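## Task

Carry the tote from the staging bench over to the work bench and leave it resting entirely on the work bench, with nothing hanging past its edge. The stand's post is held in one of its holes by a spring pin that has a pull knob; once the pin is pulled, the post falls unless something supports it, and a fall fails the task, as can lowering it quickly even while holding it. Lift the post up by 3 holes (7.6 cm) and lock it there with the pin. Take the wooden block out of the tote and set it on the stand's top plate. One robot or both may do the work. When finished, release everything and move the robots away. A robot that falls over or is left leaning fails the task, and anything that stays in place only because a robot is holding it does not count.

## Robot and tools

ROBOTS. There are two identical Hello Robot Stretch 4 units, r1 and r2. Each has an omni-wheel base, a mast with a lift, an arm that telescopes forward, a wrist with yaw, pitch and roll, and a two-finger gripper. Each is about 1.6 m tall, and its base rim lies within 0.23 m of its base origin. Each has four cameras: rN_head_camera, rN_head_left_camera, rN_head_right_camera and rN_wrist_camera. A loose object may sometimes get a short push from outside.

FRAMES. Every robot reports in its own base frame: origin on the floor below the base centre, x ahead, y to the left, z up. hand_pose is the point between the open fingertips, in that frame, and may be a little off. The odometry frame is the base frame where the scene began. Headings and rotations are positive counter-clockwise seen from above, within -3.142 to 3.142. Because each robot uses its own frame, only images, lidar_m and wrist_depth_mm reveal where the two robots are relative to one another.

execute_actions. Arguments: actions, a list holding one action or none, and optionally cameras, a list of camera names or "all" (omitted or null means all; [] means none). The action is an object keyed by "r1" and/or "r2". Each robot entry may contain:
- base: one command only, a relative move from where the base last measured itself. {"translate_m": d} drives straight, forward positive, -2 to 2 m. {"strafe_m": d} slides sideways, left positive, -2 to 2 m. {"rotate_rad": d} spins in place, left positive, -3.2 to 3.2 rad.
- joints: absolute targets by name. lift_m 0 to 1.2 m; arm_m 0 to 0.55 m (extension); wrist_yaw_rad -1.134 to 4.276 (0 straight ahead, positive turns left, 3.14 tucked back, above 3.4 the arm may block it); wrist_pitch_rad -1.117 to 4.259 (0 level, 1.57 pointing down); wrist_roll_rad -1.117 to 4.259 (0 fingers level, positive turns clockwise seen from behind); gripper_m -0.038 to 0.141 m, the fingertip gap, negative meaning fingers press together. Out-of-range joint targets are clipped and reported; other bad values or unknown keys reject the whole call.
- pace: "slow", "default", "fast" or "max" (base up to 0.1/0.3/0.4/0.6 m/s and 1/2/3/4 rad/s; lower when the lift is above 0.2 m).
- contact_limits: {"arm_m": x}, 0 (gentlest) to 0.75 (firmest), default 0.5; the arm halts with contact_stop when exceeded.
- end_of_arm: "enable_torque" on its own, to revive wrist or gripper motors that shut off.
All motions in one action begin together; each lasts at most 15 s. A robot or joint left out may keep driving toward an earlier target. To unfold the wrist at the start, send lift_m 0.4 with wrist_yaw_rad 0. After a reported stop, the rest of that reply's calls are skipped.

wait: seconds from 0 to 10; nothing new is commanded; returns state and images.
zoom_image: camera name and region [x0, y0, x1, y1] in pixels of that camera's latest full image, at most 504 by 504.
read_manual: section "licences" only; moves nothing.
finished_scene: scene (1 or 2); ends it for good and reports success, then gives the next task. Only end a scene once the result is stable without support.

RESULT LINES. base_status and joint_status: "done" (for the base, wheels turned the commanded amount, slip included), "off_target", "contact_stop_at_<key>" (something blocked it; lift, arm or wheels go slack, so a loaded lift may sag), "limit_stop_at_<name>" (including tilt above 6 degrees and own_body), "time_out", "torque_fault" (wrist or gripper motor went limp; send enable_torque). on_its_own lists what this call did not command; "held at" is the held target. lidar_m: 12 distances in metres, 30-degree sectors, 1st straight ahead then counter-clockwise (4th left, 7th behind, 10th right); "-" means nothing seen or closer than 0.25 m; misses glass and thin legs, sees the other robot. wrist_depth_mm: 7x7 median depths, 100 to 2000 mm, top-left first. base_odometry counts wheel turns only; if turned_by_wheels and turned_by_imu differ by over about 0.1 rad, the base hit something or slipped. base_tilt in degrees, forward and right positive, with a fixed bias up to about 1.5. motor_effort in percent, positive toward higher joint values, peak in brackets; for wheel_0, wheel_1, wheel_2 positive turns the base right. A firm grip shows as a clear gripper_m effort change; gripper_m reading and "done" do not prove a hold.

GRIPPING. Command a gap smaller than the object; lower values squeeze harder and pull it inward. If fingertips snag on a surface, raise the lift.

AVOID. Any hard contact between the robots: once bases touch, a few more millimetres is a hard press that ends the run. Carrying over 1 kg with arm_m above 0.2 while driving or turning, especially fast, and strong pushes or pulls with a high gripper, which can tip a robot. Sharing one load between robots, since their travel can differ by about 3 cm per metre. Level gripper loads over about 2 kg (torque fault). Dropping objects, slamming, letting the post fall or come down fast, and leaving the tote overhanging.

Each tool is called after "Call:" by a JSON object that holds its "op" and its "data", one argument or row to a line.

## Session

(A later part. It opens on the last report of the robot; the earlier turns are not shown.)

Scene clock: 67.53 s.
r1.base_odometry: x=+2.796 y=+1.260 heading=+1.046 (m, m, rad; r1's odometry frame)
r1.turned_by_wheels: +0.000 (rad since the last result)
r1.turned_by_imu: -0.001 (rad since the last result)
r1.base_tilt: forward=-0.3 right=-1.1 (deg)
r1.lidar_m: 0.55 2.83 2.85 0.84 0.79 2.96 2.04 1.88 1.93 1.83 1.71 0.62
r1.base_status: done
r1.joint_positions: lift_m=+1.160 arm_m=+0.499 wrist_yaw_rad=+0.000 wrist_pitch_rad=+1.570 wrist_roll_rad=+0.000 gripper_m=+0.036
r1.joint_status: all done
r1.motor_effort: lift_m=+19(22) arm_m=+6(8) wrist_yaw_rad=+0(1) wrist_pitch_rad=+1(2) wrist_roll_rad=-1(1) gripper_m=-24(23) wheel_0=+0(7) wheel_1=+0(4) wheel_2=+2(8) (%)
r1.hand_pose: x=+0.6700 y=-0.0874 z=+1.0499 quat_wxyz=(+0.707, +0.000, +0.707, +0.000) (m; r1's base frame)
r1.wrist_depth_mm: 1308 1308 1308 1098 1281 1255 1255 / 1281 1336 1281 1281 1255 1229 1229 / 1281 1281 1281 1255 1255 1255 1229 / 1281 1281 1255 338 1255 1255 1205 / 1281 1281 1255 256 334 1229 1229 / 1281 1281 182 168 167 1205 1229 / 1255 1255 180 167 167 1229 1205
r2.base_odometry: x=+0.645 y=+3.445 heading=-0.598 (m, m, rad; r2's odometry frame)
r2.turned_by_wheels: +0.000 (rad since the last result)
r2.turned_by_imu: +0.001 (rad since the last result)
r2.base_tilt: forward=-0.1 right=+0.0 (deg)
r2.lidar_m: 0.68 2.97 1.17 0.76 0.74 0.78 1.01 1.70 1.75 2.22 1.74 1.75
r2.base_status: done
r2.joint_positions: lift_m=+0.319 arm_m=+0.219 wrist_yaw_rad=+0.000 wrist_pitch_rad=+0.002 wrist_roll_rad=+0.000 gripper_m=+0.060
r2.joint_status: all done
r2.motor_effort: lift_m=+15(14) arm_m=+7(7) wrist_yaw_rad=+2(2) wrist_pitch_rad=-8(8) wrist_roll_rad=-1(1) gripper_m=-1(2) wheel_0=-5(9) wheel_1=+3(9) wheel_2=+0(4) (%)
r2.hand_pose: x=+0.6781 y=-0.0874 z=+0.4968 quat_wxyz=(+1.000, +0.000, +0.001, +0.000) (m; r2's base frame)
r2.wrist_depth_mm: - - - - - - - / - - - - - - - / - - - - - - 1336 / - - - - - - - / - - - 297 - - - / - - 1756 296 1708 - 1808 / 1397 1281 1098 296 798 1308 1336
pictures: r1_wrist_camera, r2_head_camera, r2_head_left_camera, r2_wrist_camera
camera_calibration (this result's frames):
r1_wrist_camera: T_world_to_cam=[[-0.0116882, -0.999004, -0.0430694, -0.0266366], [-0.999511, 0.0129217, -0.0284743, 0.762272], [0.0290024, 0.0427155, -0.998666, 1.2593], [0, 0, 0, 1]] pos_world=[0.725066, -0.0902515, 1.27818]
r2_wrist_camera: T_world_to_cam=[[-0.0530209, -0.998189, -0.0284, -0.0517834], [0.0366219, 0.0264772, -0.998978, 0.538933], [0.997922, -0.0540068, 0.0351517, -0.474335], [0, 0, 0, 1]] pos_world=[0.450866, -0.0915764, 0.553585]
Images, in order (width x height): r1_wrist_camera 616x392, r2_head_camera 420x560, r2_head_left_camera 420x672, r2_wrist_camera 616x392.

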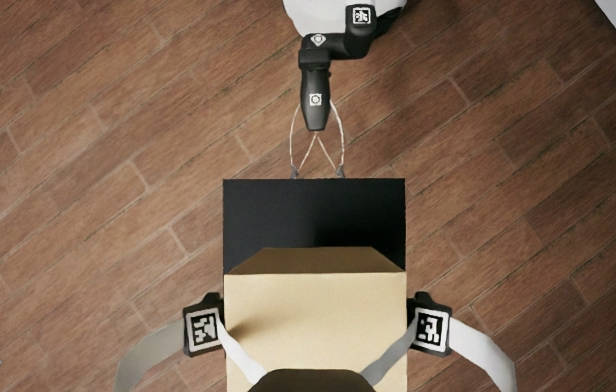

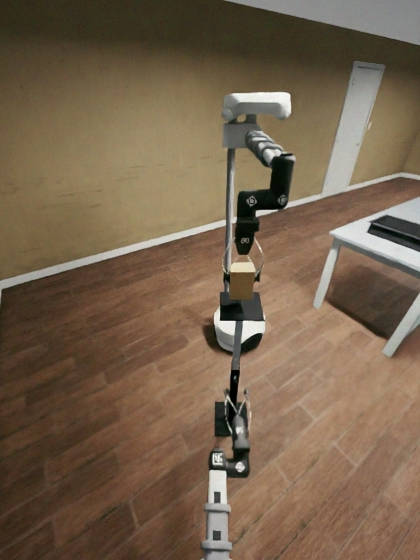

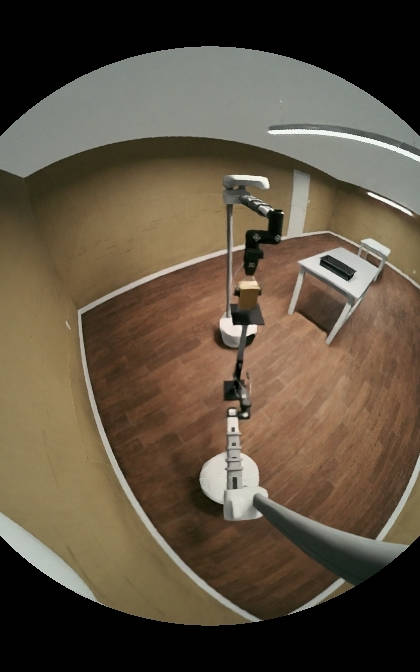

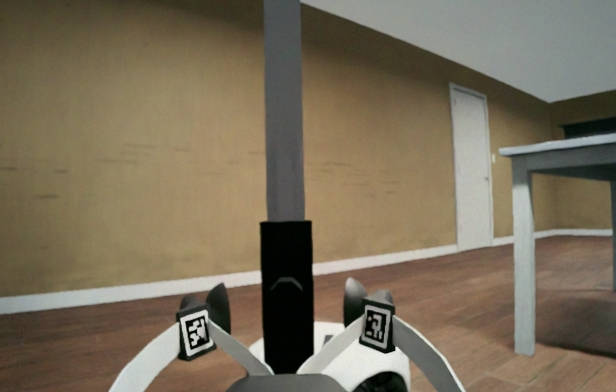

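Call:
{"op": "execute_actions", "data": {
  "actions": [
    {"r1":{"joints":{"lift_m":1.118},"pace":"slow"},"r2":{"joints":{"arm_m":0.252},"pace":"slow"}}
  ],
  "cameras": []
}}

Call:
{"op": "execute_actions", "data": {
  "actions": [
    {"r1":{"joints":{"gripper_m":0.12}},"r2":{"joints":{"gripper_m":0.03}}}
  ],
  "cameras": []
}}

Call:
{"op": "execute_actions", "data": {
  "actions": [
    {"r1":{"joints":{"arm_m":0.005},"pace":"fast"}}
  ],
  "cameras": ["r2_head_camera","r2_wrist_camera"]
}}

Call:
{"op": "zoom_image", "data": {
  "camera": "r2_head_camera",
  "region": [200, 355, 270, 425]
}}

Scene clock: 69.43 s.
r1.base_odometry: x=+2.796 y=+1.260 heading=+1.046 (m, m, rad; r1's odometry frame)
r1.turned_by_wheels: +0.000 (rad since the last result)
r1.turned_by_imu: +0.001 (rad since the last result)
r1.base_tilt: forward=-0.4 right=-0.9 (deg)
r1.lidar_m: 0.56 2.81 2.87 0.84 0.78 2.97 2.03 1.89 1.92 1.82 1.69 0.60
r1.base_status: not commanded
r1.joint_positions: lift_m=+1.118 arm_m=+0.499 wrist_yaw_rad=+0.000 wrist_pitch_rad=+1.570 wrist_roll_rad=+0.000 gripper_m=+0.036
r1.joint_status: all done
r1.motor_effort: lift_m=+18(18) arm_m=+6(6) wrist_yaw_rad=+0(0) wrist_pitch_rad=+0(1) wrist_roll_rad=-1(1) gripper_m=-25(25) wheel_0=+0(0) wheel_1=+0(0) wheel_2=+2(2) (%)
r1.hand_pose: x=+0.6700 y=-0.0874 z=+1.0079 quat_wxyz=(+0.707, +0.000, +0.707, +0.000) (m; r1's base frame)
r1.wrist_depth_mm: 1281 1229 1255 1160 1229 1205 1205 / 1255 1255 1255 1229 1229 1205 1205 / 1255 1255 1205 1229 1229 1205 1205 / 1255 1255 1205 296 294 1182 1182 / 1229 1229 296 258 291 1182 1182 / 1255 1229 182 167 167 1182 1182 / 1229 1205 180 167 167 1182 1182
r2.base_odometry: x=+0.645 y=+3.445 heading=-0.598 (m, m, rad; r2's odometry frame)
r2.turned_by_wheels: +0.000 (rad since the last result)
r2.turned_by_imu: +0.001 (rad since the last result)
r2.base_tilt: forward=-0.2 right=+0.0 (deg)
r2.lidar_m: 0.68 2.97 1.20 0.80 0.74 0.72 1.01 1.71 1.75 2.24 1.74 1.76
r2.base_status: not commanded
r2.joint_positions: lift_m=+0.319 arm_m=+0.251 wrist_yaw_rad=+0.000 wrist_pitch_rad=+0.002 wrist_roll_rad=+0.000 gripper_m=+0.060
r2.joint_status: all done
r2.motor_effort: lift_m=+15(15) arm_m=+7(6) wrist_yaw_rad=+3(2) wrist_pitch_rad=-7(8) wrist_roll_rad=-1(1) gripper_m=-3(0) wheel_0=-4(4) wheel_1=+3(3) wheel_2=+0(0) (%)
r2.hand_pose: x=+0.7101 y=-0.0874 z=+0.4968 quat_wxyz=(+1.000, +0.000, +0.001, +0.000) (m; r2's base frame)
r2.wrist_depth_mm: - - - - - - - / - - - - - - - / - - - - - - 1281 / - - - - - - - / - - - 265 - - - / - - 262 265 1618 - 1921 / 1430 1255 1060 263 778 1336 1308
pictures: none
No camera images: the call's "cameras" was empty. Leave "cameras" out to get every camera's image.

Scene clock: 71.17 s.
r1.base_odometry: x=+2.796 y=+1.260 heading=+1.046 (m, m, rad; r1's odometry frame)
r1.turned_by_wheels: +0.000 (rad since the last result)
r1.turned_by_imu: +0.001 (rad since the last result)
r1.base_tilt: forward=-0.4 right=-1.0 (deg)
r1.lidar_m: 0.56 2.81 2.85 0.84 0.79 2.98 2.02 1.88 1.93 1.84 1.70 1.75
r1.base_status: not commanded
r1.joint_positions: lift_m=+1.118 arm_m=+0.499 wrist_yaw_rad=+0.000 wrist_pitch_rad=+1.570 wrist_roll_rad=+0.000 gripper_m=+0.120
r1.joint_status: all done
r1.motor_effort: lift_m=+18(18) arm_m=+6(6) wrist_yaw_rad=+1(1) wrist_pitch_rad=-1(5) wrist_roll_rad=-1(1) gripper_m=-1(25) wheel_0=+0(0) wheel_1=+0(0) wheel_2=+2(2) (%)
r1.hand_pose: x=+0.6699 y=-0.0874 z=+1.0079 quat_wxyz=(+0.707, +0.000, +0.707, +0.000) (m; r1's base frame)
r1.wrist_depth_mm: 1255 1255 1229 1182 1205 1205 1205 / 1229 1281 1229 1255 1229 1205 1205 / 1255 1255 1229 1205 1182 1205 1205 / 1229 1229 1229 297 294 1205 1182 / 1229 1229 298 257 293 1182 1182 / 1229 1229 188 175 175 1182 1182 / 1229 1229 193 155 173 1160 1182
r2.base_odometry: x=+0.645 y=+3.445 heading=-0.598 (m, m, rad; r2's odometry frame)
r2.turned_by_wheels: +0.000 (rad since the last result)
r2.turned_by_imu: +0.001 (rad since the last result)
r2.base_tilt: forward=-0.2 right=+0.0 (deg)
r2.lidar_m: 0.67 2.99 1.22 0.80 0.73 0.77 0.99 1.71 1.76 2.26 1.76 1.77
r2.base_status: not commanded
r2.joint_positions: lift_m=+0.319 arm_m=+0.251 wrist_yaw_rad=+0.000 wrist_pitch_rad=+0.002 wrist_roll_rad=+0.000 gripper_m=+0.030
r2.joint_status: all done
r2.motor_effort: lift_m=+15(15) arm_m=+7(7) wrist_yaw_rad=+2(1) wrist_pitch_rad=-8(8) wrist_roll_rad=-1(1) gripper_m=-6(2) wheel_0=-4(4) wheel_1=+3(3) wheel_2=+0(0) (%)
r2.hand_pose: x=+0.7101 y=-0.0874 z=+0.4968 quat_wxyz=(+1.000, +0.000, +0.001, +0.000) (m; r2's base frame)
r2.wrist_depth_mm: - - - - - - - / - - - - - - - / - - - - - - 1308 / - - - - - - - / - - - 266 - - - / - - 264 228 - - 1808 / 1464 1336 187 263 181 1336 1308
pictures: none
No camera images: the call's "cameras" was empty. Leave "cameras" out to get every camera's image.

Scene clock: 73.27 s.
r1.base_odometry: x=+2.796 y=+1.260 heading=+1.046 (m, m, rad; r1's odometry frame)
r1.turned_by_wheels: +0.000 (rad since the last result)
r1.turned_by_imu: +0.001 (rad since the last result)
r1.base_tilt: forward=-0.3 right=-1.1 (deg)
r1.lidar_m: 0.57 2.83 2.83 0.81 0.80 3.01 2.03 1.88 1.94 1.84 1.70 0.63
r1.base_status: not commanded
r1.joint_positions: lift_m=+1.118 arm_m=+0.006 wrist_yaw_rad=+0.000 wrist_pitch_rad=+1.570 wrist_roll_rad=+0.000 gripper_m=+0.120
r1.joint_status: all done
r1.motor_effort: lift_m=+18(18) arm_m=-7(4) wrist_yaw_rad=+1(1) wrist_pitch_rad=-1(1) wrist_roll_rad=-1(1) gripper_m=-1(2) wheel_0=+0(1) wheel_1=+0(0) wheel_2=+2(2) (%)
r1.hand_pose: x=+0.1772 y=-0.0874 z=+1.0079 quat_wxyz=(+0.707, +0.000, +0.707, +0.000) (m; r1's base frame)
r1.wrist_depth_mm: 1255 1255 1255 1229 1205 1205 1182 / 1255 1255 1229 1255 1229 1205 1182 / 1229 1229 1255 1229 1229 1229 1205 / 1205 1229 1229 1205 1205 1205 1160 / 1229 1255 1255 1025 1205 1205 1182 / 1255 1205 1008 991 1205 1182 1160 / 1229 1205 1205 155 1205 1205 1160
r2.base_odometry: x=+0.645 y=+3.445 heading=-0.598 (m, m, rad; r2's odometry frame)
r2.turned_by_wheels: +0.000 (rad since the last result)
r2.turned_by_imu: +0.001 (rad since the last result)
r2.base_tilt: forward=-0.1 right=+0.0 (deg)
r2.lidar_m: 0.68 2.97 1.19 0.82 0.72 0.77 1.00 1.71 1.77 2.26 1.74 1.77
r2.base_status: not commanded
r2.joint_positions: lift_m=+0.319 arm_m=+0.251 wrist_yaw_rad=+0.000 wrist_pitch_rad=+0.002 wrist_roll_rad=+0.000 gripper_m=+0.030
r2.joint_status: not commanded
r2.motor_effort: lift_m=+15(15) arm_m=+7(8) wrist_yaw_rad=+2(1) wrist_pitch_rad=-7(7) wrist_roll_rad=-1(1) gripper_m=-4(5) wheel_0=-4(4) wheel_1=+3(3) wheel_2=+0(0) (%)
r2.hand_pose: x=+0.7101 y=-0.0874 z=+0.4968 quat_wxyz=(+1.000, +0.000, +0.001, +0.000) (m; r2's base frame)
r2.wrist_depth_mm: - - - - - - - / - - - - - - - / - - - - - - 1336 / - - - - - - - / - - - 266 - - - / - - 264 229 - - 1863 / 1464 1336 187 264 181 1308 1308
pictures: r2_head_camera, r2_wrist_camera
camera_calibration (this result's frames):
r2_wrist_camera: T_world_to_cam=[[-0.0530207, -0.998189, -0.0283999, -0.0500875], [0.0366219, 0.0264771, -0.998978, 0.537761], [0.997922, -0.0540066, 0.0351517, -0.506257], [0, 0, 0, 1]] pos_world=[0.482856, -0.0915764, 0.553585]
Images, in order (width x height): r2_head_camera 420x560, r2_wrist_camera 616x392.

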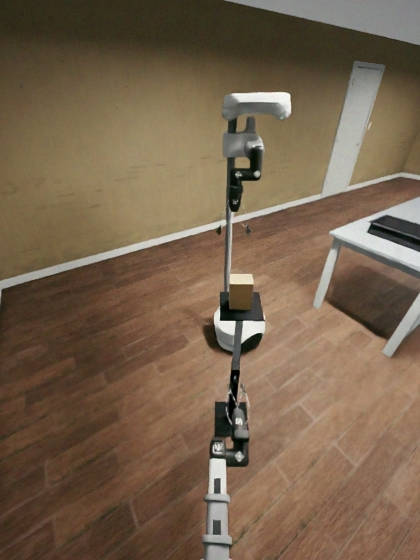

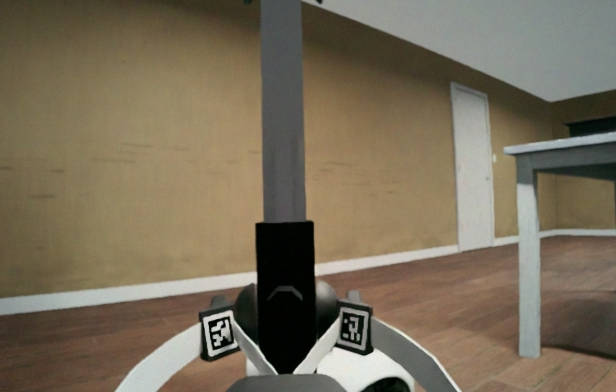

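Region (200, 355, 270, 425) of r2_head_camera's 420x560 image, scaled by 7.200, with more detail than that image has.

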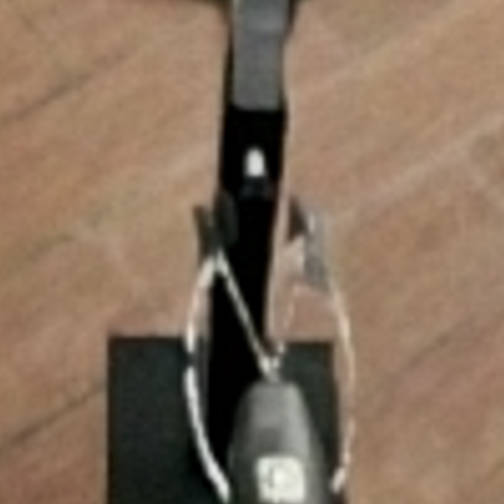

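Call:
{"op": "execute_actions", "data": {
  "actions": [
    {"r1":{"joints":{"lift_m":0.72,"wrist_pitch_rad":0,"gripper_m":0.08,"arm_m":0.07},"pace":"fast"},"r2":{"joints":{"arm_m":0.262},"pace":"slow"}}
  ],
  "cameras": ["r1_wrist_camera"]
}}

Scene clock: 75.63 s.
r1.base_odometry: x=+2.796 y=+1.260 heading=+1.046 (m, m, rad; r1's odometry frame)
r1.turned_by_wheels: +0.000 (rad since the last result)
r1.turned_by_imu: +0.001 (rad since the last result)
r1.base_tilt: forward=-0.3 right=-1.0 (deg)
r1.lidar_m: 0.58 2.81 2.86 0.83 0.78 2.99 2.02 1.86 1.93 1.83 1.70 0.62
r1.base_status: not commanded
r1.joint_positions: lift_m=+0.720 arm_m=+0.069 wrist_yaw_rad=+0.000 wrist_pitch_rad=+0.003 wrist_roll_rad=+0.000 gripper_m=+0.080
r1.joint_status: all done
r1.motor_effort: lift_m=+18(21) arm_m=+6(9) wrist_yaw_rad=+0(1) wrist_pitch_rad=-8(13) wrist_roll_rad=+0(1) gripper_m=-2(3) wheel_0=+1(0) wheel_1=+0(0) wheel_2=+2(2) (%)
r1.hand_pose: x=+0.5283 y=-0.0874 z=+0.8977 quat_wxyz=(+1.000, +0.000, +0.001, +0.000) (m; r1's base frame)
r1.wrist_depth_mm: - - - - 1863 1537 1336 / - - - - - 1576 1336 / - - - 340 1983 1576 1366 / - - - 340 1921 1576 1308 / - - - - 1921 1576 1336 / - - 223 1160 219 1576 1308 / - - - 157 1708 1464 1336
r2.base_odometry: x=+0.645 y=+3.445 heading=-0.598 (m, m, rad; r2's odometry frame)
r2.turned_by_wheels: +0.000 (rad since the last result)
r2.turned_by_imu: +0.001 (rad since the last result)
r2.base_tilt: forward=-0.1 right=-0.1 (deg)
r2.lidar_m: 0.66 2.98 1.17 0.80 0.73 0.76 0.99 1.72 1.77 2.27 1.75 1.76
r2.base_status: not commanded
r2.joint_positions: lift_m=+0.319 arm_m=+0.261 wrist_yaw_rad=+0.000 wrist_pitch_rad=+0.002 wrist_roll_rad=+0.000 gripper_m=+0.030
r2.joint_status: all done
r2.motor_effort: lift_m=+15(15) arm_m=+8(8) wrist_yaw_rad=+2(2) wrist_pitch_rad=-8(8) wrist_roll_rad=-2(1) gripper_m=-6(6) wheel_0=-4(4) wheel_1=+3(3) wheel_2=+0(0) (%)
r2.hand_pose: x=+0.7201 y=-0.0874 z=+0.4968 quat_wxyz=(+1.000, +0.000, +0.001, +0.000) (m; r2's base frame)
r2.wrist_depth_mm: - - - 699 - - - / - - - 1042 - - - / - - - - - - 1308 / - - - - - - - / - - - 255 - - - / - - 253 220 - - 1863 / 1430 1366 187 252 181 1308 1308
pictures: r1_wrist_camera
camera_calibration (this result's frames):
r1_wrist_camera: T_world_to_cam=[[0.0430476, -0.999003, -0.0117969, -0.0918306], [0.024893, 0.0128767, -0.999607, 0.946834], [0.998763, 0.042737, 0.0254225, -0.320178], [0, 0, 0, 1]] pos_world=[0.300166, -0.0902477, 0.953519]
Images, in order (width x height): r1_wrist_camera 616x392.

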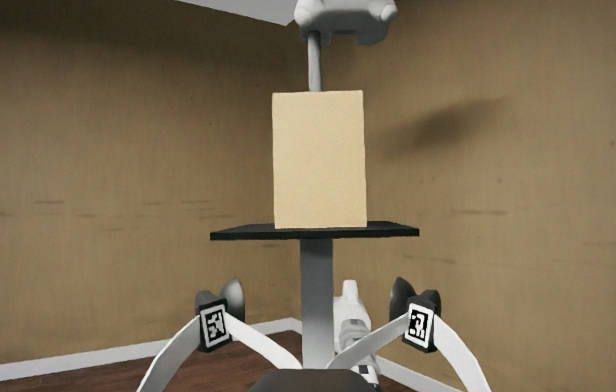

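Call:
{"op": "execute_actions", "data": {
  "actions": [
    {"r1":{"joints":{"lift_m":0.73,"arm_m":0.217}}}
  ],
  "cameras": ["r1_wrist_camera"]
}}

Call:
{"op": "execute_actions", "data": {
  "actions": [
    {"r1":{"joints":{"gripper_m":-0.015}}}
  ],
  "cameras": ["r1_wrist_camera","r2_head_camera","r2_wrist_camera"]
}}

Scene clock: 77.40 s.
r1.base_odometry: x=+2.796 y=+1.260 heading=+1.046 (m, m, rad; r1's odometry frame)
r1.turned_by_wheels: +0.000 (rad since the last result)
r1.turned_by_imu: +0.001 (rad since the last result)
r1.base_tilt: forward=-0.4 right=-1.0 (deg)
r1.lidar_m: 0.60 2.82 2.85 0.80 0.76 2.98 2.03 1.89 1.95 1.81 1.71 1.74
r1.base_status: not commanded
r1.joint_positions: lift_m=+0.730 arm_m=+0.216 wrist_yaw_rad=+0.000 wrist_pitch_rad=+0.002 wrist_roll_rad=+0.000 gripper_m=+0.080
r1.joint_status: all done
r1.motor_effort: lift_m=+24(28) arm_m=+7(8) wrist_yaw_rad=+0(1) wrist_pitch_rad=-6(7) wrist_roll_rad=-1(1) gripper_m=-3(1) wheel_0=+0(0) wheel_1=+0(0) wheel_2=+2(2) (%)
r1.hand_pose: x=+0.6752 y=-0.0874 z=+0.9073 quat_wxyz=(+1.000, +0.000, +0.001, +0.000) (m; r1's base frame)
r1.wrist_depth_mm: - - - 195 1661 1464 1281 / - - - 193 1661 1499 1229 / - - - 193 192 1499 1255 / - - - 191 191 1537 1255 / - - 191 191 189 1430 1255 / - - 197 209 199 1430 1255 / - - - 158 1661 1397 1281
r2.base_odometry: x=+0.645 y=+3.445 heading=-0.598 (m, m, rad; r2's odometry frame)
r2.turned_by_wheels: +0.000 (rad since the last result)
r2.turned_by_imu: +0.001 (rad since the last result)
r2.base_tilt: forward=-0.2 right=-0.1 (deg)
r2.lidar_m: 0.67 2.97 1.19 0.79 0.72 0.75 1.01 1.72 1.77 2.24 1.74 1.76
r2.base_status: not commanded
r2.joint_positions: lift_m=+0.319 arm_m=+0.261 wrist_yaw_rad=+0.000 wrist_pitch_rad=+0.002 wrist_roll_rad=+0.000 gripper_m=+0.030
r2.joint_status: not commanded
r2.motor_effort: lift_m=+15(15) arm_m=+7(8) wrist_yaw_rad=+2(0) wrist_pitch_rad=-8(8) wrist_roll_rad=-2(1) gripper_m=-4(3) wheel_0=-4(4) wheel_1=+3(3) wheel_2=+0(0) (%)
r2.hand_pose: x=+0.7201 y=-0.0874 z=+0.4968 quat_wxyz=(+1.000, +0.000, +0.001, +0.000) (m; r2's base frame)
r2.wrist_depth_mm: - - - 831 - - - / - - - 1118 - - - / - - - - - - 1281 / - - - - - - - / - - - 256 - - - / - - 255 218 - - 1756 / 1464 1336 187 253 180 1336 1281
pictures: r1_wrist_camera
camera_calibration (this result's frames):
r1_wrist_camera: T_world_to_cam=[[0.0430819, -0.999002, -0.0117805, -0.0980716], [0.0252748, 0.0128775, -0.999598, 0.95253], [0.998752, 0.0427668, 0.0258044, -0.467511], [0, 0, 0, 1]] pos_world=[0.447077, -0.0902459, 0.963055]
Images, in order (width x height): r1_wrist_camera 616x392.

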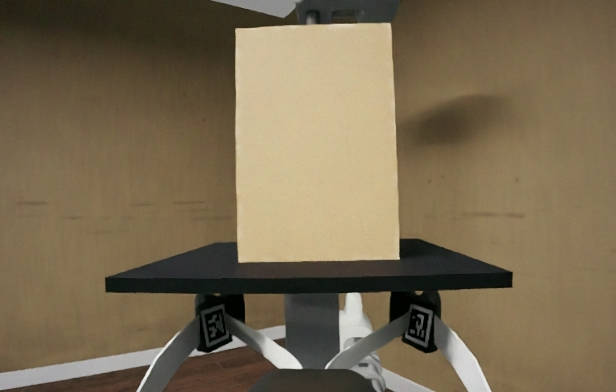

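Scene clock: 79.10 s.
r1.base_odometry: x=+2.796 y=+1.260 heading=+1.046 (m, m, rad; r1's odometry frame)
r1.turned_by_wheels: +0.000 (rad since the last result)
r1.turned_by_imu: +0.001 (rad since the last result)
r1.base_tilt: forward=-0.3 right=-1.1 (deg)
r1.lidar_m: 0.61 2.82 2.85 0.80 0.78 2.97 2.01 1.90 1.94 1.83 1.72 1.74
r1.base_status: not commanded
r1.joint_positions: lift_m=+0.730 arm_m=+0.217 wrist_yaw_rad=+0.009 wrist_pitch_rad=+0.003 wrist_roll_rad=+0.000 gripper_m=-0.014
r1.joint_status: all done
r1.on_its_own: wrist_yaw_rad is at rest, and its effort (-24) is outside its rest range (-13 to +13)
r1.motor_effort: lift_m=+24(24) arm_m=-1(7) wrist_yaw_rad=-24(24) wrist_pitch_rad=-8(10) wrist_roll_rad=+0(1) gripper_m=-34(34) wheel_0=-1(1) wheel_1=-1(1) wheel_2=+8(8) (%)
r1.hand_pose: x=+0.6773 y=-0.0850 z=+0.9070 quat_wxyz=(+1.000, +0.000, +0.002, +0.004) (m; r1's base frame)
r1.wrist_depth_mm: - - - 187 1098 1499 1281 / - - - 186 186 1499 1255 / - - - 186 185 1499 1255 / - - - 186 185 1537 1255 / - - 193 185 183 1397 1255 / - - 180 203 179 1430 1255 / - - - 203 768 1336 1255
r2.base_odometry: x=+0.645 y=+3.445 heading=-0.598 (m, m, rad; r2's odometry frame)
r2.turned_by_wheels: +0.000 (rad since the last result)
r2.turned_by_imu: +0.001 (rad since the last result)
r2.base_tilt: forward=-0.1 right=-0.1 (deg)
r2.lidar_m: 0.66 2.99 1.21 0.81 0.73 0.75 1.00 1.71 1.74 2.25 1.74 1.77
r2.base_status: not commanded
r2.joint_positions: lift_m=+0.319 arm_m=+0.261 wrist_yaw_rad=+0.000 wrist_pitch_rad=+0.002 wrist_roll_rad=+0.000 gripper_m=+0.030
r2.joint_status: not commanded
r2.motor_effort: lift_m=+15(15) arm_m=+8(8) wrist_yaw_rad=+2(2) wrist_pitch_rad=-8(9) wrist_roll_rad=-2(1) gripper_m=-5(4) wheel_0=-4(4) wheel_1=+3(3) wheel_2=+0(0) (%)
r2.hand_pose: x=+0.7201 y=-0.0874 z=+0.4968 quat_wxyz=(+1.000, +0.000, +0.001, +0.000) (m; r2's base frame)
r2.wrist_depth_mm: - - - 820 - - - / - - - 1098 - - - / - - - - - - 1336 / - - - - - - - / - - - 256 - - - / - - 253 219 - - 1863 / 1430 1336 186 253 181 1308 1281
pictures: r1_wrist_camera, r2_head_camera, r2_wrist_camera
camera_calibration (this result's frames):
r1_wrist_camera: T_world_to_cam=[[0.0515474, -0.998602, -0.0116859, -0.101501], [0.0243046, 0.0129524, -0.999621, 0.952881], [0.998375, 0.0512439, 0.0249383, -0.467933], [0, 0, 0, 1]] pos_world=[0.449245, -0.0897229, 0.963003]
r2_wrist_camera: T_world_to_cam=[[-0.0530209, -0.998189, -0.0284001, -0.0495571], [0.0366219, 0.0264773, -0.998978, 0.537395], [0.997922, -0.0540068, 0.0351518, -0.516237], [0, 0, 0, 1]] pos_world=[0.492856, -0.0915764, 0.553585]
Images, in order (width x height): r1_wrist_camera 616x392, r2_head_camera 420x560, r2_wrist_camera 616x392.

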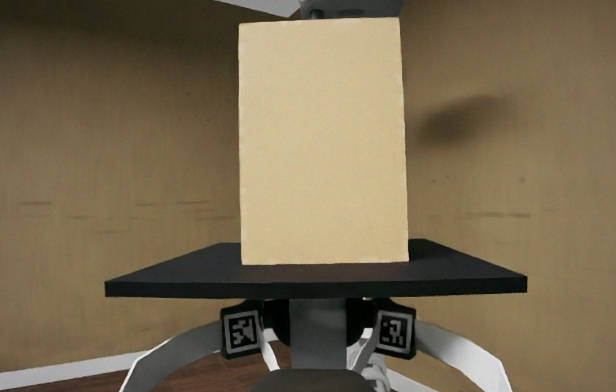

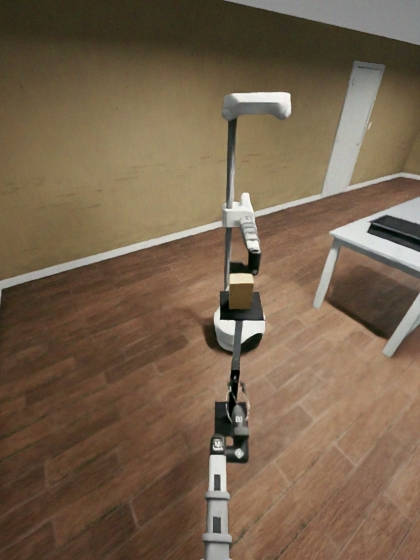

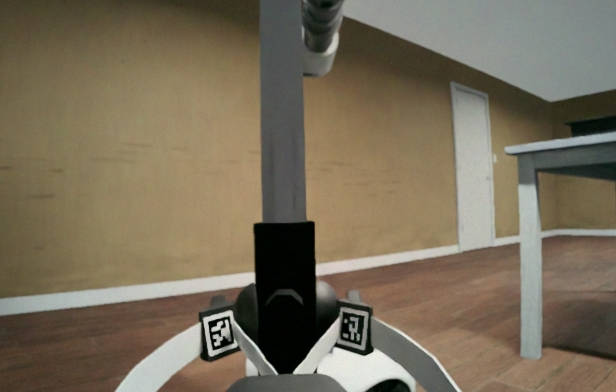

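Relieve the pull, preload slightly, and grip the knob.

Call:
{"op": "execute_actions", "data": {
  "actions": [
    {"r1":{"joints":{"arm_m":0.229,"lift_m":0.735},"pace":"slow"},"r2":{"joints":{"gripper_m":-0.02}}}
  ],
  "cameras": ["r1_wrist_camera","r2_head_camera","r2_wrist_camera"]
}}

Call:
{"op": "zoom_image", "data": {
  "camera": "r2_head_camera",
  "region": [200, 355, 270, 425]
}}

Scene clock: 80.57 s.
r1.base_odometry: x=+2.795 y=+1.260 heading=+1.046 (m, m, rad; r1's odometry frame)
r1.turned_by_wheels: -0.001 (rad since the last result)
r1.turned_by_imu: +0.000 (rad since the last result)
r1.base_tilt: forward=-0.3 right=-1.0 (deg)
r1.lidar_m: 0.63 2.82 2.85 0.83 0.78 3.02 2.02 1.90 1.95 1.84 1.70 1.74
r1.base_status: not commanded
r1.joint_positions: lift_m=+0.735 arm_m=+0.227 wrist_yaw_rad=-0.004 wrist_pitch_rad=+0.007 wrist_roll_rad=+0.000 gripper_m=-0.014
r1.joint_status: all done
r1.motor_effort: lift_m=+26(26) arm_m=+13(13) wrist_yaw_rad=+12(25) wrist_pitch_rad=-21(23) wrist_roll_rad=+1(1) gripper_m=-19(32) wheel_0=+2(2) wheel_1=+0(1) wheel_2=-2(8) (%)
r1.hand_pose: x=+0.6858 y=-0.0885 z=+0.9107 quat_wxyz=(+1.000, +0.000, +0.004, -0.002) (m; r1's base frame)
r1.wrist_depth_mm: - - - 185 1618 1464 1281 / - - - 185 185 1464 1205 / - - - 184 183 1464 1229 / - - - 183 183 1464 1229 / - - 194 182 182 1430 1229 / - - 180 198 177 1366 1205 / - - - 202 182 1308 1308
r2.base_odometry: x=+0.645 y=+3.445 heading=-0.598 (m, m, rad; r2's odometry frame)
r2.turned_by_wheels: +0.000 (rad since the last result)
r2.turned_by_imu: +0.001 (rad since the last result)
r2.base_tilt: forward=-0.2 right=+0.0 (deg)
r2.lidar_m: 0.67 2.98 1.19 0.81 0.73 0.76 1.00 1.72 1.78 2.25 1.74 1.78
r2.base_status: not commanded
r2.joint_positions: lift_m=+0.319 arm_m=+0.261 wrist_yaw_rad=+0.005 wrist_pitch_rad=+0.003 wrist_roll_rad=+0.000 gripper_m=-0.019
r2.joint_status: all done
r2.motor_effort: lift_m=+15(15) arm_m=+3(7) wrist_yaw_rad=-11(10) wrist_pitch_rad=-9(10) wrist_roll_rad=-1(1) gripper_m=-23(26) wheel_0=-4(4) wheel_1=+3(3) wheel_2=+0(0) (%)
r2.hand_pose: x=+0.7213 y=-0.0861 z=+0.4967 quat_wxyz=(+1.000, +0.000, +0.001, +0.002) (m; r2's base frame)
r2.wrist_depth_mm: - - - 842 - - - / - - - 1078 - - - / - - - - - - 1308 / - - - 262 - - - / - - - 254 - - - / - - 1921 211 - - 1808 / 1430 156 178 251 175 1281 1281
pictures: r1_wrist_camera, r2_head_camera, r2_wrist_camera
camera_calibration (this result's frames):
r1_wrist_camera: T_world_to_cam=[[0.0391849, -0.999164, -0.0116181, -0.0970844], [0.0203138, 0.0124212, -0.999716, 0.959116], [0.999025, 0.0389378, 0.0207835, -0.474071], [0, 0, 0, 1]] pos_world=[0.45793, -0.0904574, 0.967569]
r2_wrist_camera: T_world_to_cam=[[-0.0483377, -0.998428, -0.0283727, -0.0515517], [0.0359824, 0.0266468, -0.998997, 0.53765], [0.998183, -0.0493101, 0.0346378, -0.516921], [0, 0, 0, 1]] pos_world=[0.494144, -0.0912868, 0.553553]
Images, in order (width x height): r1_wrist_camera 616x392, r2_head_camera 420x560, r2_wrist_camera 616x392.

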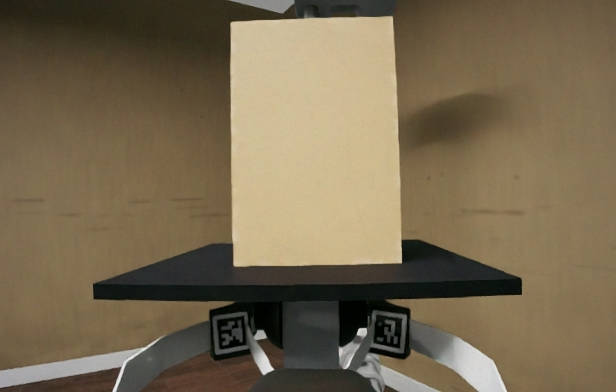

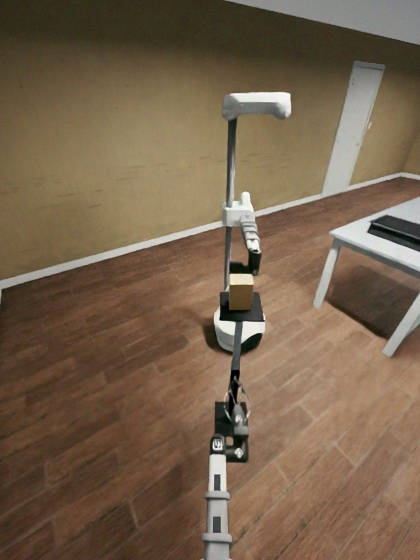

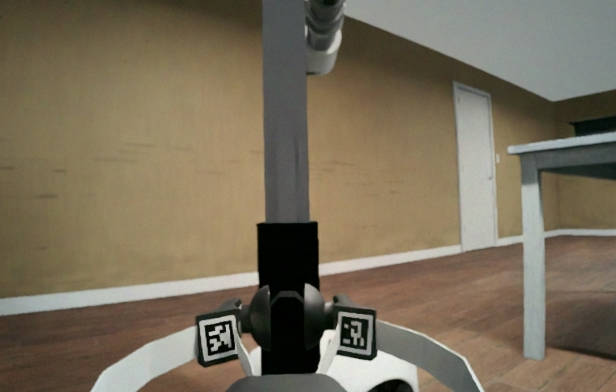

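Region (200, 355, 270, 425) of r2_head_camera's 420x560 image, scaled by 7.200, with more detail than that image has.

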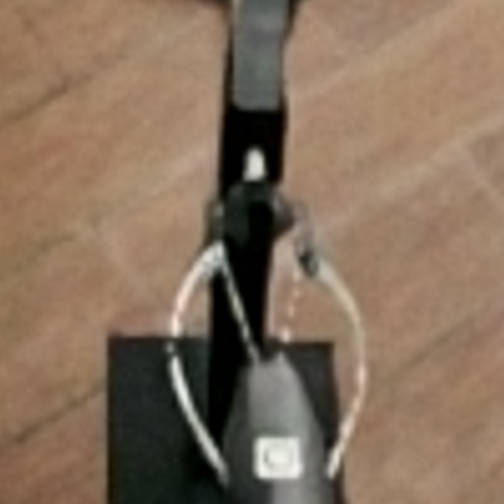

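Call:
{"op": "execute_actions", "data": {
  "actions": [
    {"r1":{"joints":{"gripper_m":-0.027,"lift_m":0.741},"pace":"slow"}}
  ],
  "cameras": ["r1_wrist_camera"]
}}

Scene clock: 81.70 s.
r1.base_odometry: x=+2.795 y=+1.260 heading=+1.046 (m, m, rad; r1's odometry frame)
r1.turned_by_wheels: +0.000 (rad since the last result)
r1.turned_by_imu: +0.000 (rad since the last result)
r1.base_tilt: forward=-0.3 right=-0.9 (deg)
r1.lidar_m: 0.62 2.82 2.86 0.80 0.77 2.98 1.99 1.89 1.94 1.84 1.69 1.74
r1.base_status: not commanded
r1.joint_positions: lift_m=+0.740 arm_m=+0.227 wrist_yaw_rad=-0.002 wrist_pitch_rad=+0.015 wrist_roll_rad=+0.000 gripper_m=-0.026
r1.joint_status: all done
r1.on_its_own: wrist_pitch_rad is at rest, and its effort (-42) is outside its rest range (-23 to +23)
r1.motor_effort: lift_m=+29(31) arm_m=+9(12) wrist_yaw_rad=+5(11) wrist_pitch_rad=-42(43) wrist_roll_rad=+1(1) gripper_m=-27(27) wheel_0=+2(2) wheel_1=+0(0) wheel_2=-3(2) (%)
r1.hand_pose: x=+0.6866 y=-0.0879 z=+0.9143 quat_wxyz=(+1.000, +0.000, +0.007, -0.001) (m; r1's base frame)
r1.wrist_depth_mm: - - - 182 931 1464 1255 / - - - 181 180 1464 1229 / - - - 181 180 1464 1229 / - - - 181 180 1537 1255 / - - 200 180 179 1430 1255 / - - 178 196 176 1397 1229 / - - - 200 179 759 1281
r2.base_odometry: x=+0.645 y=+3.445 heading=-0.598 (m, m, rad; r2's odometry frame)
r2.turned_by_wheels: +0.000 (rad since the last result)
r2.turned_by_imu: +0.000 (rad since the last result)
r2.base_tilt: forward=-0.1 right=-0.1 (deg)
r2.lidar_m: 0.67 2.97 1.20 0.80 0.75 0.74 1.01 1.72 1.72 2.23 1.73 1.76
r2.base_status: not commanded
r2.joint_positions: lift_m=+0.319 arm_m=+0.261 wrist_yaw_rad=+0.005 wrist_pitch_rad=+0.003 wrist_roll_rad=+0.000 gripper_m=-0.019
r2.joint_status: not commanded
r2.motor_effort: lift_m=+15(15) arm_m=+3(3) wrist_yaw_rad=-13(12) wrist_pitch_rad=-10(9) wrist_roll_rad=-1(1) gripper_m=-22(25) wheel_0=-4(4) wheel_1=+3(3) wheel_2=+0(0) (%)
r2.hand_pose: x=+0.7213 y=-0.0861 z=+0.4967 quat_wxyz=(+1.000, +0.000, +0.001, +0.002) (m; r2's base frame)
r2.wrist_depth_mm: - - - 854 - - - / - - - 1098 - - - / - - - - - - 1308 / - - - 264 - - - / - - - 254 - - - / - - 1921 211 - - 1808 / 1366 156 512 251 175 1281 1281
pictures: r1_wrist_camera
camera_calibration (this result's frames):
r1_wrist_camera: T_world_to_cam=[[0.0413109, -0.999077, -0.0117674, -0.0977503], [0.0127962, 0.0123055, -0.999842, 0.967954], [0.999064, 0.0411538, 0.0132927, -0.467912], [0, 0, 0, 1]] pos_world=[0.459127, -0.0903149, 0.972871]
Images, in order (width x height): r1_wrist_camera 616x392.

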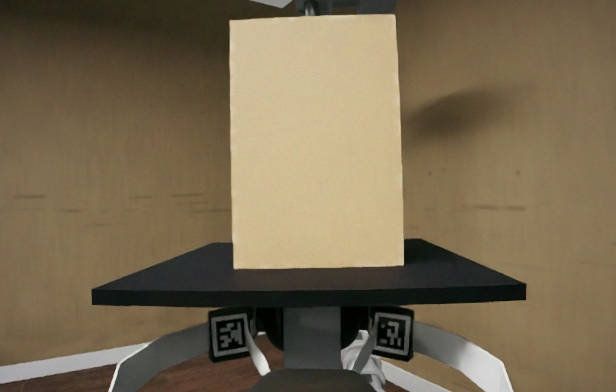

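Stiffness about 3.5%/mm. Pull the pin.

Call:
{"op": "execute_actions", "data": {
  "actions": [
    {"r2":{"joints":{"arm_m":0.251},"pace":"slow"}}
  ],
  "cameras": ["r1_wrist_camera","r2_wrist_camera"]
}}

Scene clock: 82.80 s.
r1.base_odometry: x=+2.795 y=+1.260 heading=+1.046 (m, m, rad; r1's odometry frame)
r1.turned_by_wheels: +0.000 (rad since the last result)
r1.turned_by_imu: +0.000 (rad since the last result)
r1.base_tilt: forward=-0.3 right=-1.1 (deg)
r1.lidar_m: 0.62 2.83 2.87 0.82 0.78 2.98 2.04 1.88 1.92 1.82 1.71 1.74
r1.base_status: not commanded
r1.joint_positions: lift_m=+0.740 arm_m=+0.227 wrist_yaw_rad=-0.002 wrist_pitch_rad=+0.015 wrist_roll_rad=+0.000 gripper_m=-0.026
r1.joint_status: not commanded
r1.on_its_own: wrist_pitch_rad is at rest, and its effort (-43) is outside its rest range (-23 to +23)
r1.motor_effort: lift_m=+29(29) arm_m=+9(9) wrist_yaw_rad=+5(5) wrist_pitch_rad=-43(43) wrist_roll_rad=+1(1) gripper_m=-25(25) wheel_0=+2(2) wheel_1=+0(0) wheel_2=-3(2) (%)
r1.hand_pose: x=+0.6866 y=-0.0879 z=+0.9143 quat_wxyz=(+1.000, +0.000, +0.007, -0.001) (m; r1's base frame)
r1.wrist_depth_mm: - - - 181 946 1464 1255 / - - - 181 181 1499 1229 / - - - 182 180 1464 1229 / - - - 181 180 1499 1255 / - - 199 180 180 1464 1255 / - - 178 196 176 1397 1229 / - - - 200 180 759 1255
r2.base_odometry: x=+0.645 y=+3.445 heading=-0.598 (m, m, rad; r2's odometry frame)
r2.turned_by_wheels: +0.000 (rad since the last result)
r2.turned_by_imu: +0.000 (rad since the last result)
r2.base_tilt: forward=-0.2 right=-0.1 (deg)
r2.lidar_m: 0.66 2.98 1.20 0.80 0.75 0.75 1.00 1.71 1.76 2.26 1.75 1.77
r2.base_status: not commanded
r2.joint_positions: lift_m=+0.319 arm_m=+0.253 wrist_yaw_rad=+0.005 wrist_pitch_rad=+0.003 wrist_roll_rad=+0.000 gripper_m=-0.019
r2.joint_status: all done
r2.motor_effort: lift_m=+15(15) arm_m=-12(14) wrist_yaw_rad=-12(11) wrist_pitch_rad=-10(10) wrist_roll_rad=-1(1) gripper_m=-24(24) wheel_0=-4(4) wheel_1=+3(3) wheel_2=+0(0) (%)
r2.hand_pose: x=+0.7129 y=-0.0860 z=+0.4967 quat_wxyz=(+1.000, +0.000, +0.001, +0.002) (m; r2's base frame)
r2.wrist_depth_mm: - - - 854 - - - / - - - 1118 - - - / - - - - - - 1281 / - - - 273 - - - / - - - 265 - - - / - - 1983 206 - - 1808 / 1430 154 177 259 171 1281 1281
pictures: r1_wrist_camera, r2_wrist_camera
camera_calibration (this result's frames):
r1_wrist_camera: T_world_to_cam=[[0.0413111, -0.999077, -0.0117669, -0.0977508], [0.0127961, 0.012305, -0.999842, 0.967954], [0.999064, 0.041154, 0.0132926, -0.467912], [0, 0, 0, 1]] pos_world=[0.459127, -0.0903148, 0.972871]
r2_wrist_camera: T_world_to_cam=[[-0.0481383, -0.998438, -0.0283702, -0.0520416], [0.0359322, 0.0266537, -0.998999, 0.537973], [0.998194, -0.0491095, 0.034593, -0.508559], [0, 0, 0, 1]] pos_world=[0.485805, -0.0912744, 0.553551]
Images, in order (width x height): r1_wrist_camera 616x392, r2_wrist_camera 616x392.

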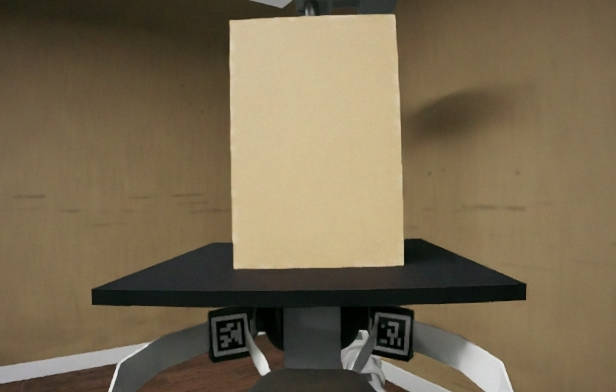

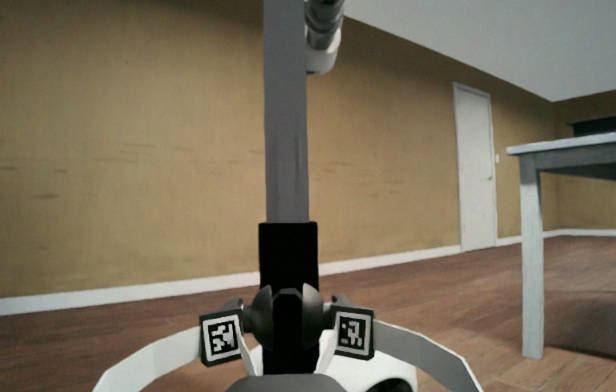

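Call:
{"op": "zoom_image", "data": {
  "camera": "r2_wrist_camera",
  "region": [220, 260, 360, 380]
}}

Call:
{"op": "execute_actions", "data": {
  "actions": [],
  "cameras": ["r2_head_camera"]
}}

Call:
{"op": "zoom_image", "data": {
  "camera": "r2_head_camera",
  "region": [215, 365, 255, 405]
}}

Region (220, 260, 360, 380) of r2_wrist_camera's 616x392 image, scaled by 3.600; it fills the top 432 rows of this view, and the rest is white.

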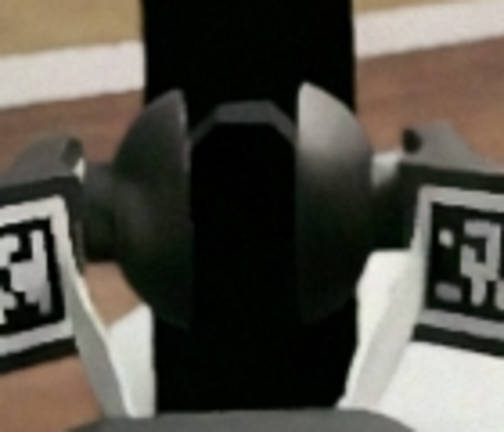

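Scene clock: 83.13 s.
r1.base_odometry: x=+2.795 y=+1.260 heading=+1.046 (m, m, rad; r1's odometry frame)
r1.turned_by_wheels: +0.000 (rad since the last result)
r1.turned_by_imu: +0.000 (rad since the last result)
r1.base_tilt: forward=-0.3 right=-0.9 (deg)
r1.lidar_m: 0.61 2.81 2.85 0.84 0.77 2.97 2.03 1.89 1.94 1.82 1.71 1.76
r1.base_status: not commanded
r1.joint_positions: lift_m=+0.740 arm_m=+0.227 wrist_yaw_rad=-0.002 wrist_pitch_rad=+0.015 wrist_roll_rad=+0.000 gripper_m=-0.026
r1.joint_status: not commanded
r1.on_its_own: wrist_pitch_rad is at rest, and its effort (-42) is outside its rest range (-23 to +23)
r1.motor_effort: lift_m=+29(29) arm_m=+10(9) wrist_yaw_rad=+4(5) wrist_pitch_rad=-42(43) wrist_roll_rad=+1(1) gripper_m=-24(25) wheel_0=+3(2) wheel_1=+0(0) wheel_2=-3(2) (%)
r1.hand_pose: x=+0.6866 y=-0.0879 z=+0.9143 quat_wxyz=(+1.000, +0.000, +0.007, -0.001) (m; r1's base frame)
r1.wrist_depth_mm: - - - 181 931 1464 1281 / - - - 180 181 1499 1229 / - - - 181 180 1464 1255 / - - - 181 180 1464 1229 / - - 200 180 180 1397 1205 / - - 178 196 175 1397 1255 / - - - 200 180 750 1308
r2.base_odometry: x=+0.645 y=+3.445 heading=-0.598 (m, m, rad; r2's odometry frame)
r2.turned_by_wheels: +0.000 (rad since the last result)
r2.turned_by_imu: +0.000 (rad since the last result)
r2.base_tilt: forward=-0.1 right=+0.0 (deg)
r2.lidar_m: 0.67 2.99 1.20 0.79 0.74 0.77 0.97 1.72 1.78 2.26 1.76 1.76
r2.base_status: not commanded
r2.joint_positions: lift_m=+0.319 arm_m=+0.253 wrist_yaw_rad=+0.005 wrist_pitch_rad=+0.003 wrist_roll_rad=+0.000 gripper_m=-0.019
r2.joint_status: all done
r2.motor_effort: lift_m=+15(15) arm_m=-12(14) wrist_yaw_rad=-12(11) wrist_pitch_rad=-9(10) wrist_roll_rad=-1(1) gripper_m=-25(24) wheel_0=-4(4) wheel_1=+3(3) wheel_2=+0(0) (%)
r2.hand_pose: x=+0.7129 y=-0.0860 z=+0.4967 quat_wxyz=(+1.000, +0.000, +0.001, +0.002) (m; r2's base frame)
r2.wrist_depth_mm: - - - 878 - - - / - - - 1098 - - - / - - - - - - 1308 / - - - 273 - - - / - - - 262 - - - / - - 1921 207 - - 1756 / 1430 154 176 259 171 1281 1255
pictures: r2_head_camera
Images, in order (width x height): r2_head_camera 420x560.

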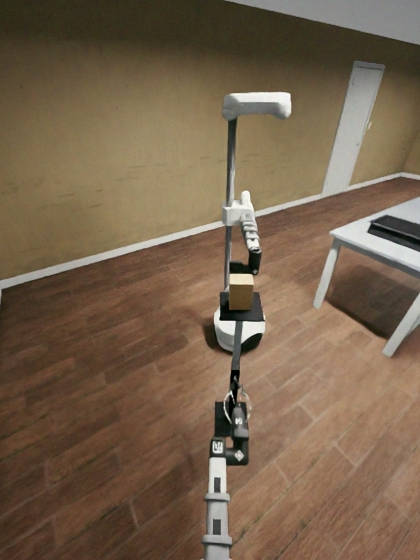

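Region (215, 365, 255, 405) of r2_head_camera's 420x560 image, scaled by 12.600, with more detail than that image has.

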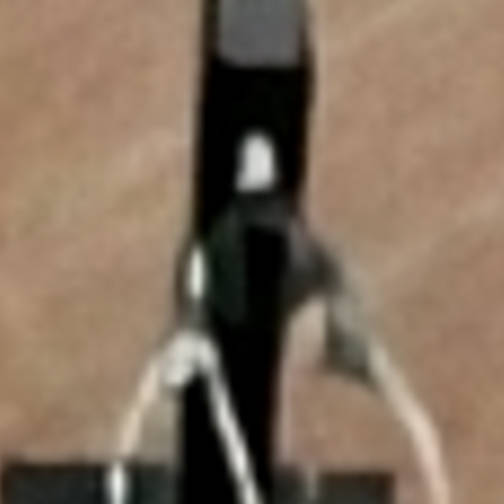

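Call:
{"op": "execute_actions", "data": {
  "actions": [
    {"r2":{"joints":{"arm_m":0.269,"gripper_m":0.03}}}
  ],
  "cameras": []
}}

Call:
{"op": "execute_actions", "data": {
  "actions": [
    {"r2":{"joints":{"arm_m":0.284,"gripper_m":-0.038}}}
  ],
  "cameras": ["r2_head_camera","r2_wrist_camera"]
}}

Call:
{"op": "zoom_image", "data": {
  "camera": "r2_head_camera",
  "region": [215, 365, 255, 405]
}}

Scene clock: 84.83 s.
r1.base_odometry: x=+2.795 y=+1.260 heading=+1.046 (m, m, rad; r1's odometry frame)
r1.turned_by_wheels: +0.000 (rad since the last result)
r1.turned_by_imu: +0.001 (rad since the last result)
r1.base_tilt: forward=-0.4 right=-0.9 (deg)
r1.lidar_m: 0.59 2.81 2.88 0.82 0.78 2.97 2.00 1.88 1.94 1.83 1.70 1.75
r1.base_status: not commanded
r1.joint_positions: lift_m=+0.740 arm_m=+0.227 wrist_yaw_rad=-0.002 wrist_pitch_rad=+0.015 wrist_roll_rad=+0.000 gripper_m=-0.026
r1.joint_status: not commanded
r1.on_its_own: wrist_pitch_rad is at rest, and its effort (-42) is outside its rest range (-23 to +23)
r1.motor_effort: lift_m=+29(29) arm_m=+9(10) wrist_yaw_rad=+5(5) wrist_pitch_rad=-42(43) wrist_roll_rad=+1(1) gripper_m=-24(28) wheel_0=+2(3) wheel_1=+0(0) wheel_2=-3(2) (%)
r1.hand_pose: x=+0.6866 y=-0.0879 z=+0.9143 quat_wxyz=(+1.000, +0.000, +0.007, -0.001) (m; r1's base frame)
r1.wrist_depth_mm: - - - 182 931 1464 1255 / - - - 181 180 1464 1229 / - - - 181 180 1430 1255 / - - - 181 180 1464 1229 / - - 200 180 180 1430 1255 / - - 178 196 176 1397 1255 / - - - 200 180 759 1255
r2.base_odometry: x=+0.644 y=+3.446 heading=-0.598 (m, m, rad; r2's odometry frame)
r2.turned_by_wheels: +0.000 (rad since the last result)
r2.turned_by_imu: +0.001 (rad since the last result)
r2.base_tilt: forward=-0.2 right=+0.0 (deg)
r2.lidar_m: 0.67 2.99 1.20 0.80 0.74 0.75 1.00 1.69 1.74 2.23 1.75 1.75
r2.base_status: not commanded
r2.joint_positions: lift_m=+0.319 arm_m=+0.268 wrist_yaw_rad=+0.000 wrist_pitch_rad=+0.002 wrist_roll_rad=+0.000 gripper_m=+0.030
r2.joint_status: all done
r2.motor_effort: lift_m=+15(15) arm_m=+7(13) wrist_yaw_rad=+0(13) wrist_pitch_rad=-7(9) wrist_roll_rad=-1(1) gripper_m=-1(19) wheel_0=-2(4) wheel_1=+3(3) wheel_2=-2(2) (%)
r2.hand_pose: x=+0.7271 y=-0.0873 z=+0.4969 quat_wxyz=(+1.000, +0.000, +0.001, +0.000) (m; r2's base frame)
r2.wrist_depth_mm: - - - 854 - - - / - - - 1138 - - - / - - - - - - 1308 / - - - - - - - / - - - 250 - - - / - - 248 211 - - 1756 / 1397 1336 187 245 181 1336 1255
pictures: none
No camera images: the call's "cameras" was empty. Leave "cameras" out to get every camera's image.

Scene clock: 86.20 s.
r1.base_odometry: x=+2.795 y=+1.260 heading=+1.046 (m, m, rad; r1's odometry frame)
r1.turned_by_wheels: +0.000 (rad since the last result)
r1.turned_by_imu: +0.000 (rad since the last result)
r1.base_tilt: forward=-0.3 right=-1.0 (deg)
r1.lidar_m: 0.63 2.82 2.84 0.82 0.78 3.00 2.04 1.88 1.91 1.83 1.71 1.77
r1.base_status: not commanded
r1.joint_positions: lift_m=+0.740 arm_m=+0.227 wrist_yaw_rad=-0.002 wrist_pitch_rad=+0.015 wrist_roll_rad=+0.000 gripper_m=-0.026
r1.joint_status: not commanded
r1.on_its_own: wrist_pitch_rad is at rest, and its effort (-43) is outside its rest range (-23 to +23)
r1.motor_effort: lift_m=+29(29) arm_m=+9(9) wrist_yaw_rad=+5(5) wrist_pitch_rad=-43(41) wrist_roll_rad=+1(0) gripper_m=-24(26) wheel_0=+2(2) wheel_1=+0(0) wheel_2=-3(2) (%)
r1.hand_pose: x=+0.6866 y=-0.0879 z=+0.9143 quat_wxyz=(+1.000, +0.000, +0.007, -0.001) (m; r1's base frame)
r1.wrist_depth_mm: - - - 181 946 1464 1229 / - - - 181 180 1499 1255 / - - - 181 180 1464 1255 / - - - 181 180 1537 1255 / - - 200 180 179 1430 1229 / - - 178 196 176 1397 1229 / - - - 199 180 759 1281
r2.base_odometry: x=+0.645 y=+3.445 heading=-0.598 (m, m, rad; r2's odometry frame)
r2.turned_by_wheels: +0.001 (rad since the last result)
r2.turned_by_imu: +0.001 (rad since the last result)
r2.base_tilt: forward=+0.0 right=-0.1 (deg)
r2.lidar_m: 0.66 2.97 1.19 0.80 0.75 0.75 1.01 1.70 1.77 2.23 1.75 1.76
r2.base_status: not commanded
r2.joint_positions: lift_m=+0.319 arm_m=+0.284 wrist_yaw_rad=+0.009 wrist_pitch_rad=+0.004 wrist_roll_rad=+0.000 gripper_m=-0.037
r2.joint_status: all done
r2.on_its_own: wrist_yaw_rad is at rest, and its effort (-23) is outside its rest range (-13 to +13)
r2.motor_effort: lift_m=+14(14) arm_m=-2(12) wrist_yaw_rad=-23(24) wrist_pitch_rad=-13(12) wrist_roll_rad=-1(1) gripper_m=-30(25) wheel_0=-2(2) wheel_1=+2(3) wheel_2=+5(5) (%)
r2.hand_pose: x=+0.7445 y=-0.0848 z=+0.4964 quat_wxyz=(+1.000, +0.000, +0.002, +0.005) (m; r2's base frame)
r2.wrist_depth_mm: - - - 244 - - - / - - - 242 - - - / - - - 242 - - 1255 / - - - 241 - - - / - - - 230 - - - / - - 229 200 - - 1618 / 1430 157 175 220 176 1205 1229
pictures: r2_head_camera, r2_wrist_camera
camera_calibration (this result's frames):
r2_wrist_camera: T_world_to_cam=[[-0.0440472, -0.998628, -0.0283176, -0.0524269], [0.0348241, 0.0267931, -0.999034, 0.537373], [0.998422, -0.0449908, 0.0335962, -0.539341], [0, 0, 0, 1]] pos_world=[0.517467, -0.0910182, 0.553489]
Images, in order (width x height): r2_head_camera 420x560, r2_wrist_camera 616x392.

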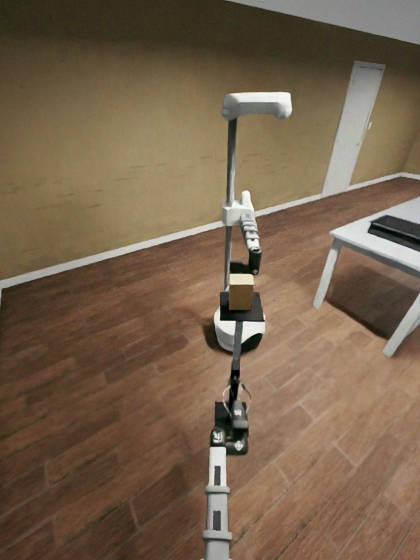

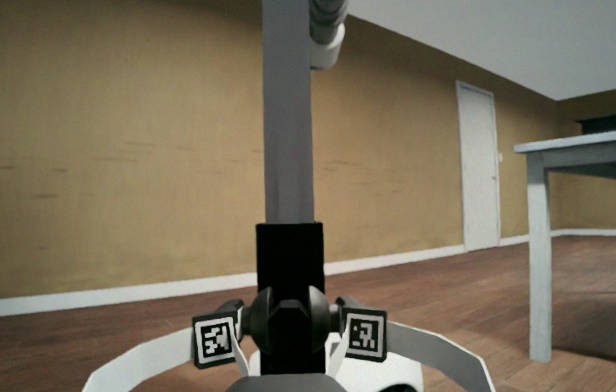

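Region (215, 365, 255, 405) of r2_head_camera's 420x560 image, scaled by 12.600, with more detail than that image has.

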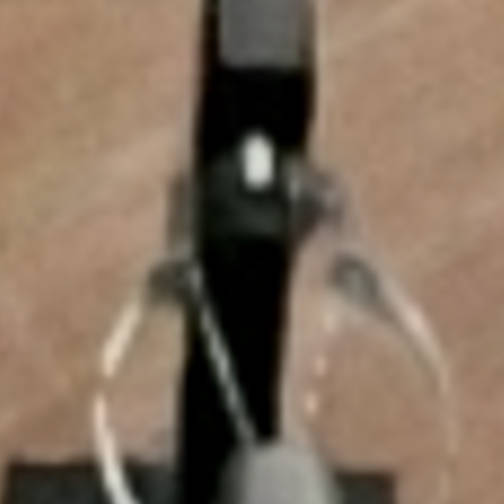

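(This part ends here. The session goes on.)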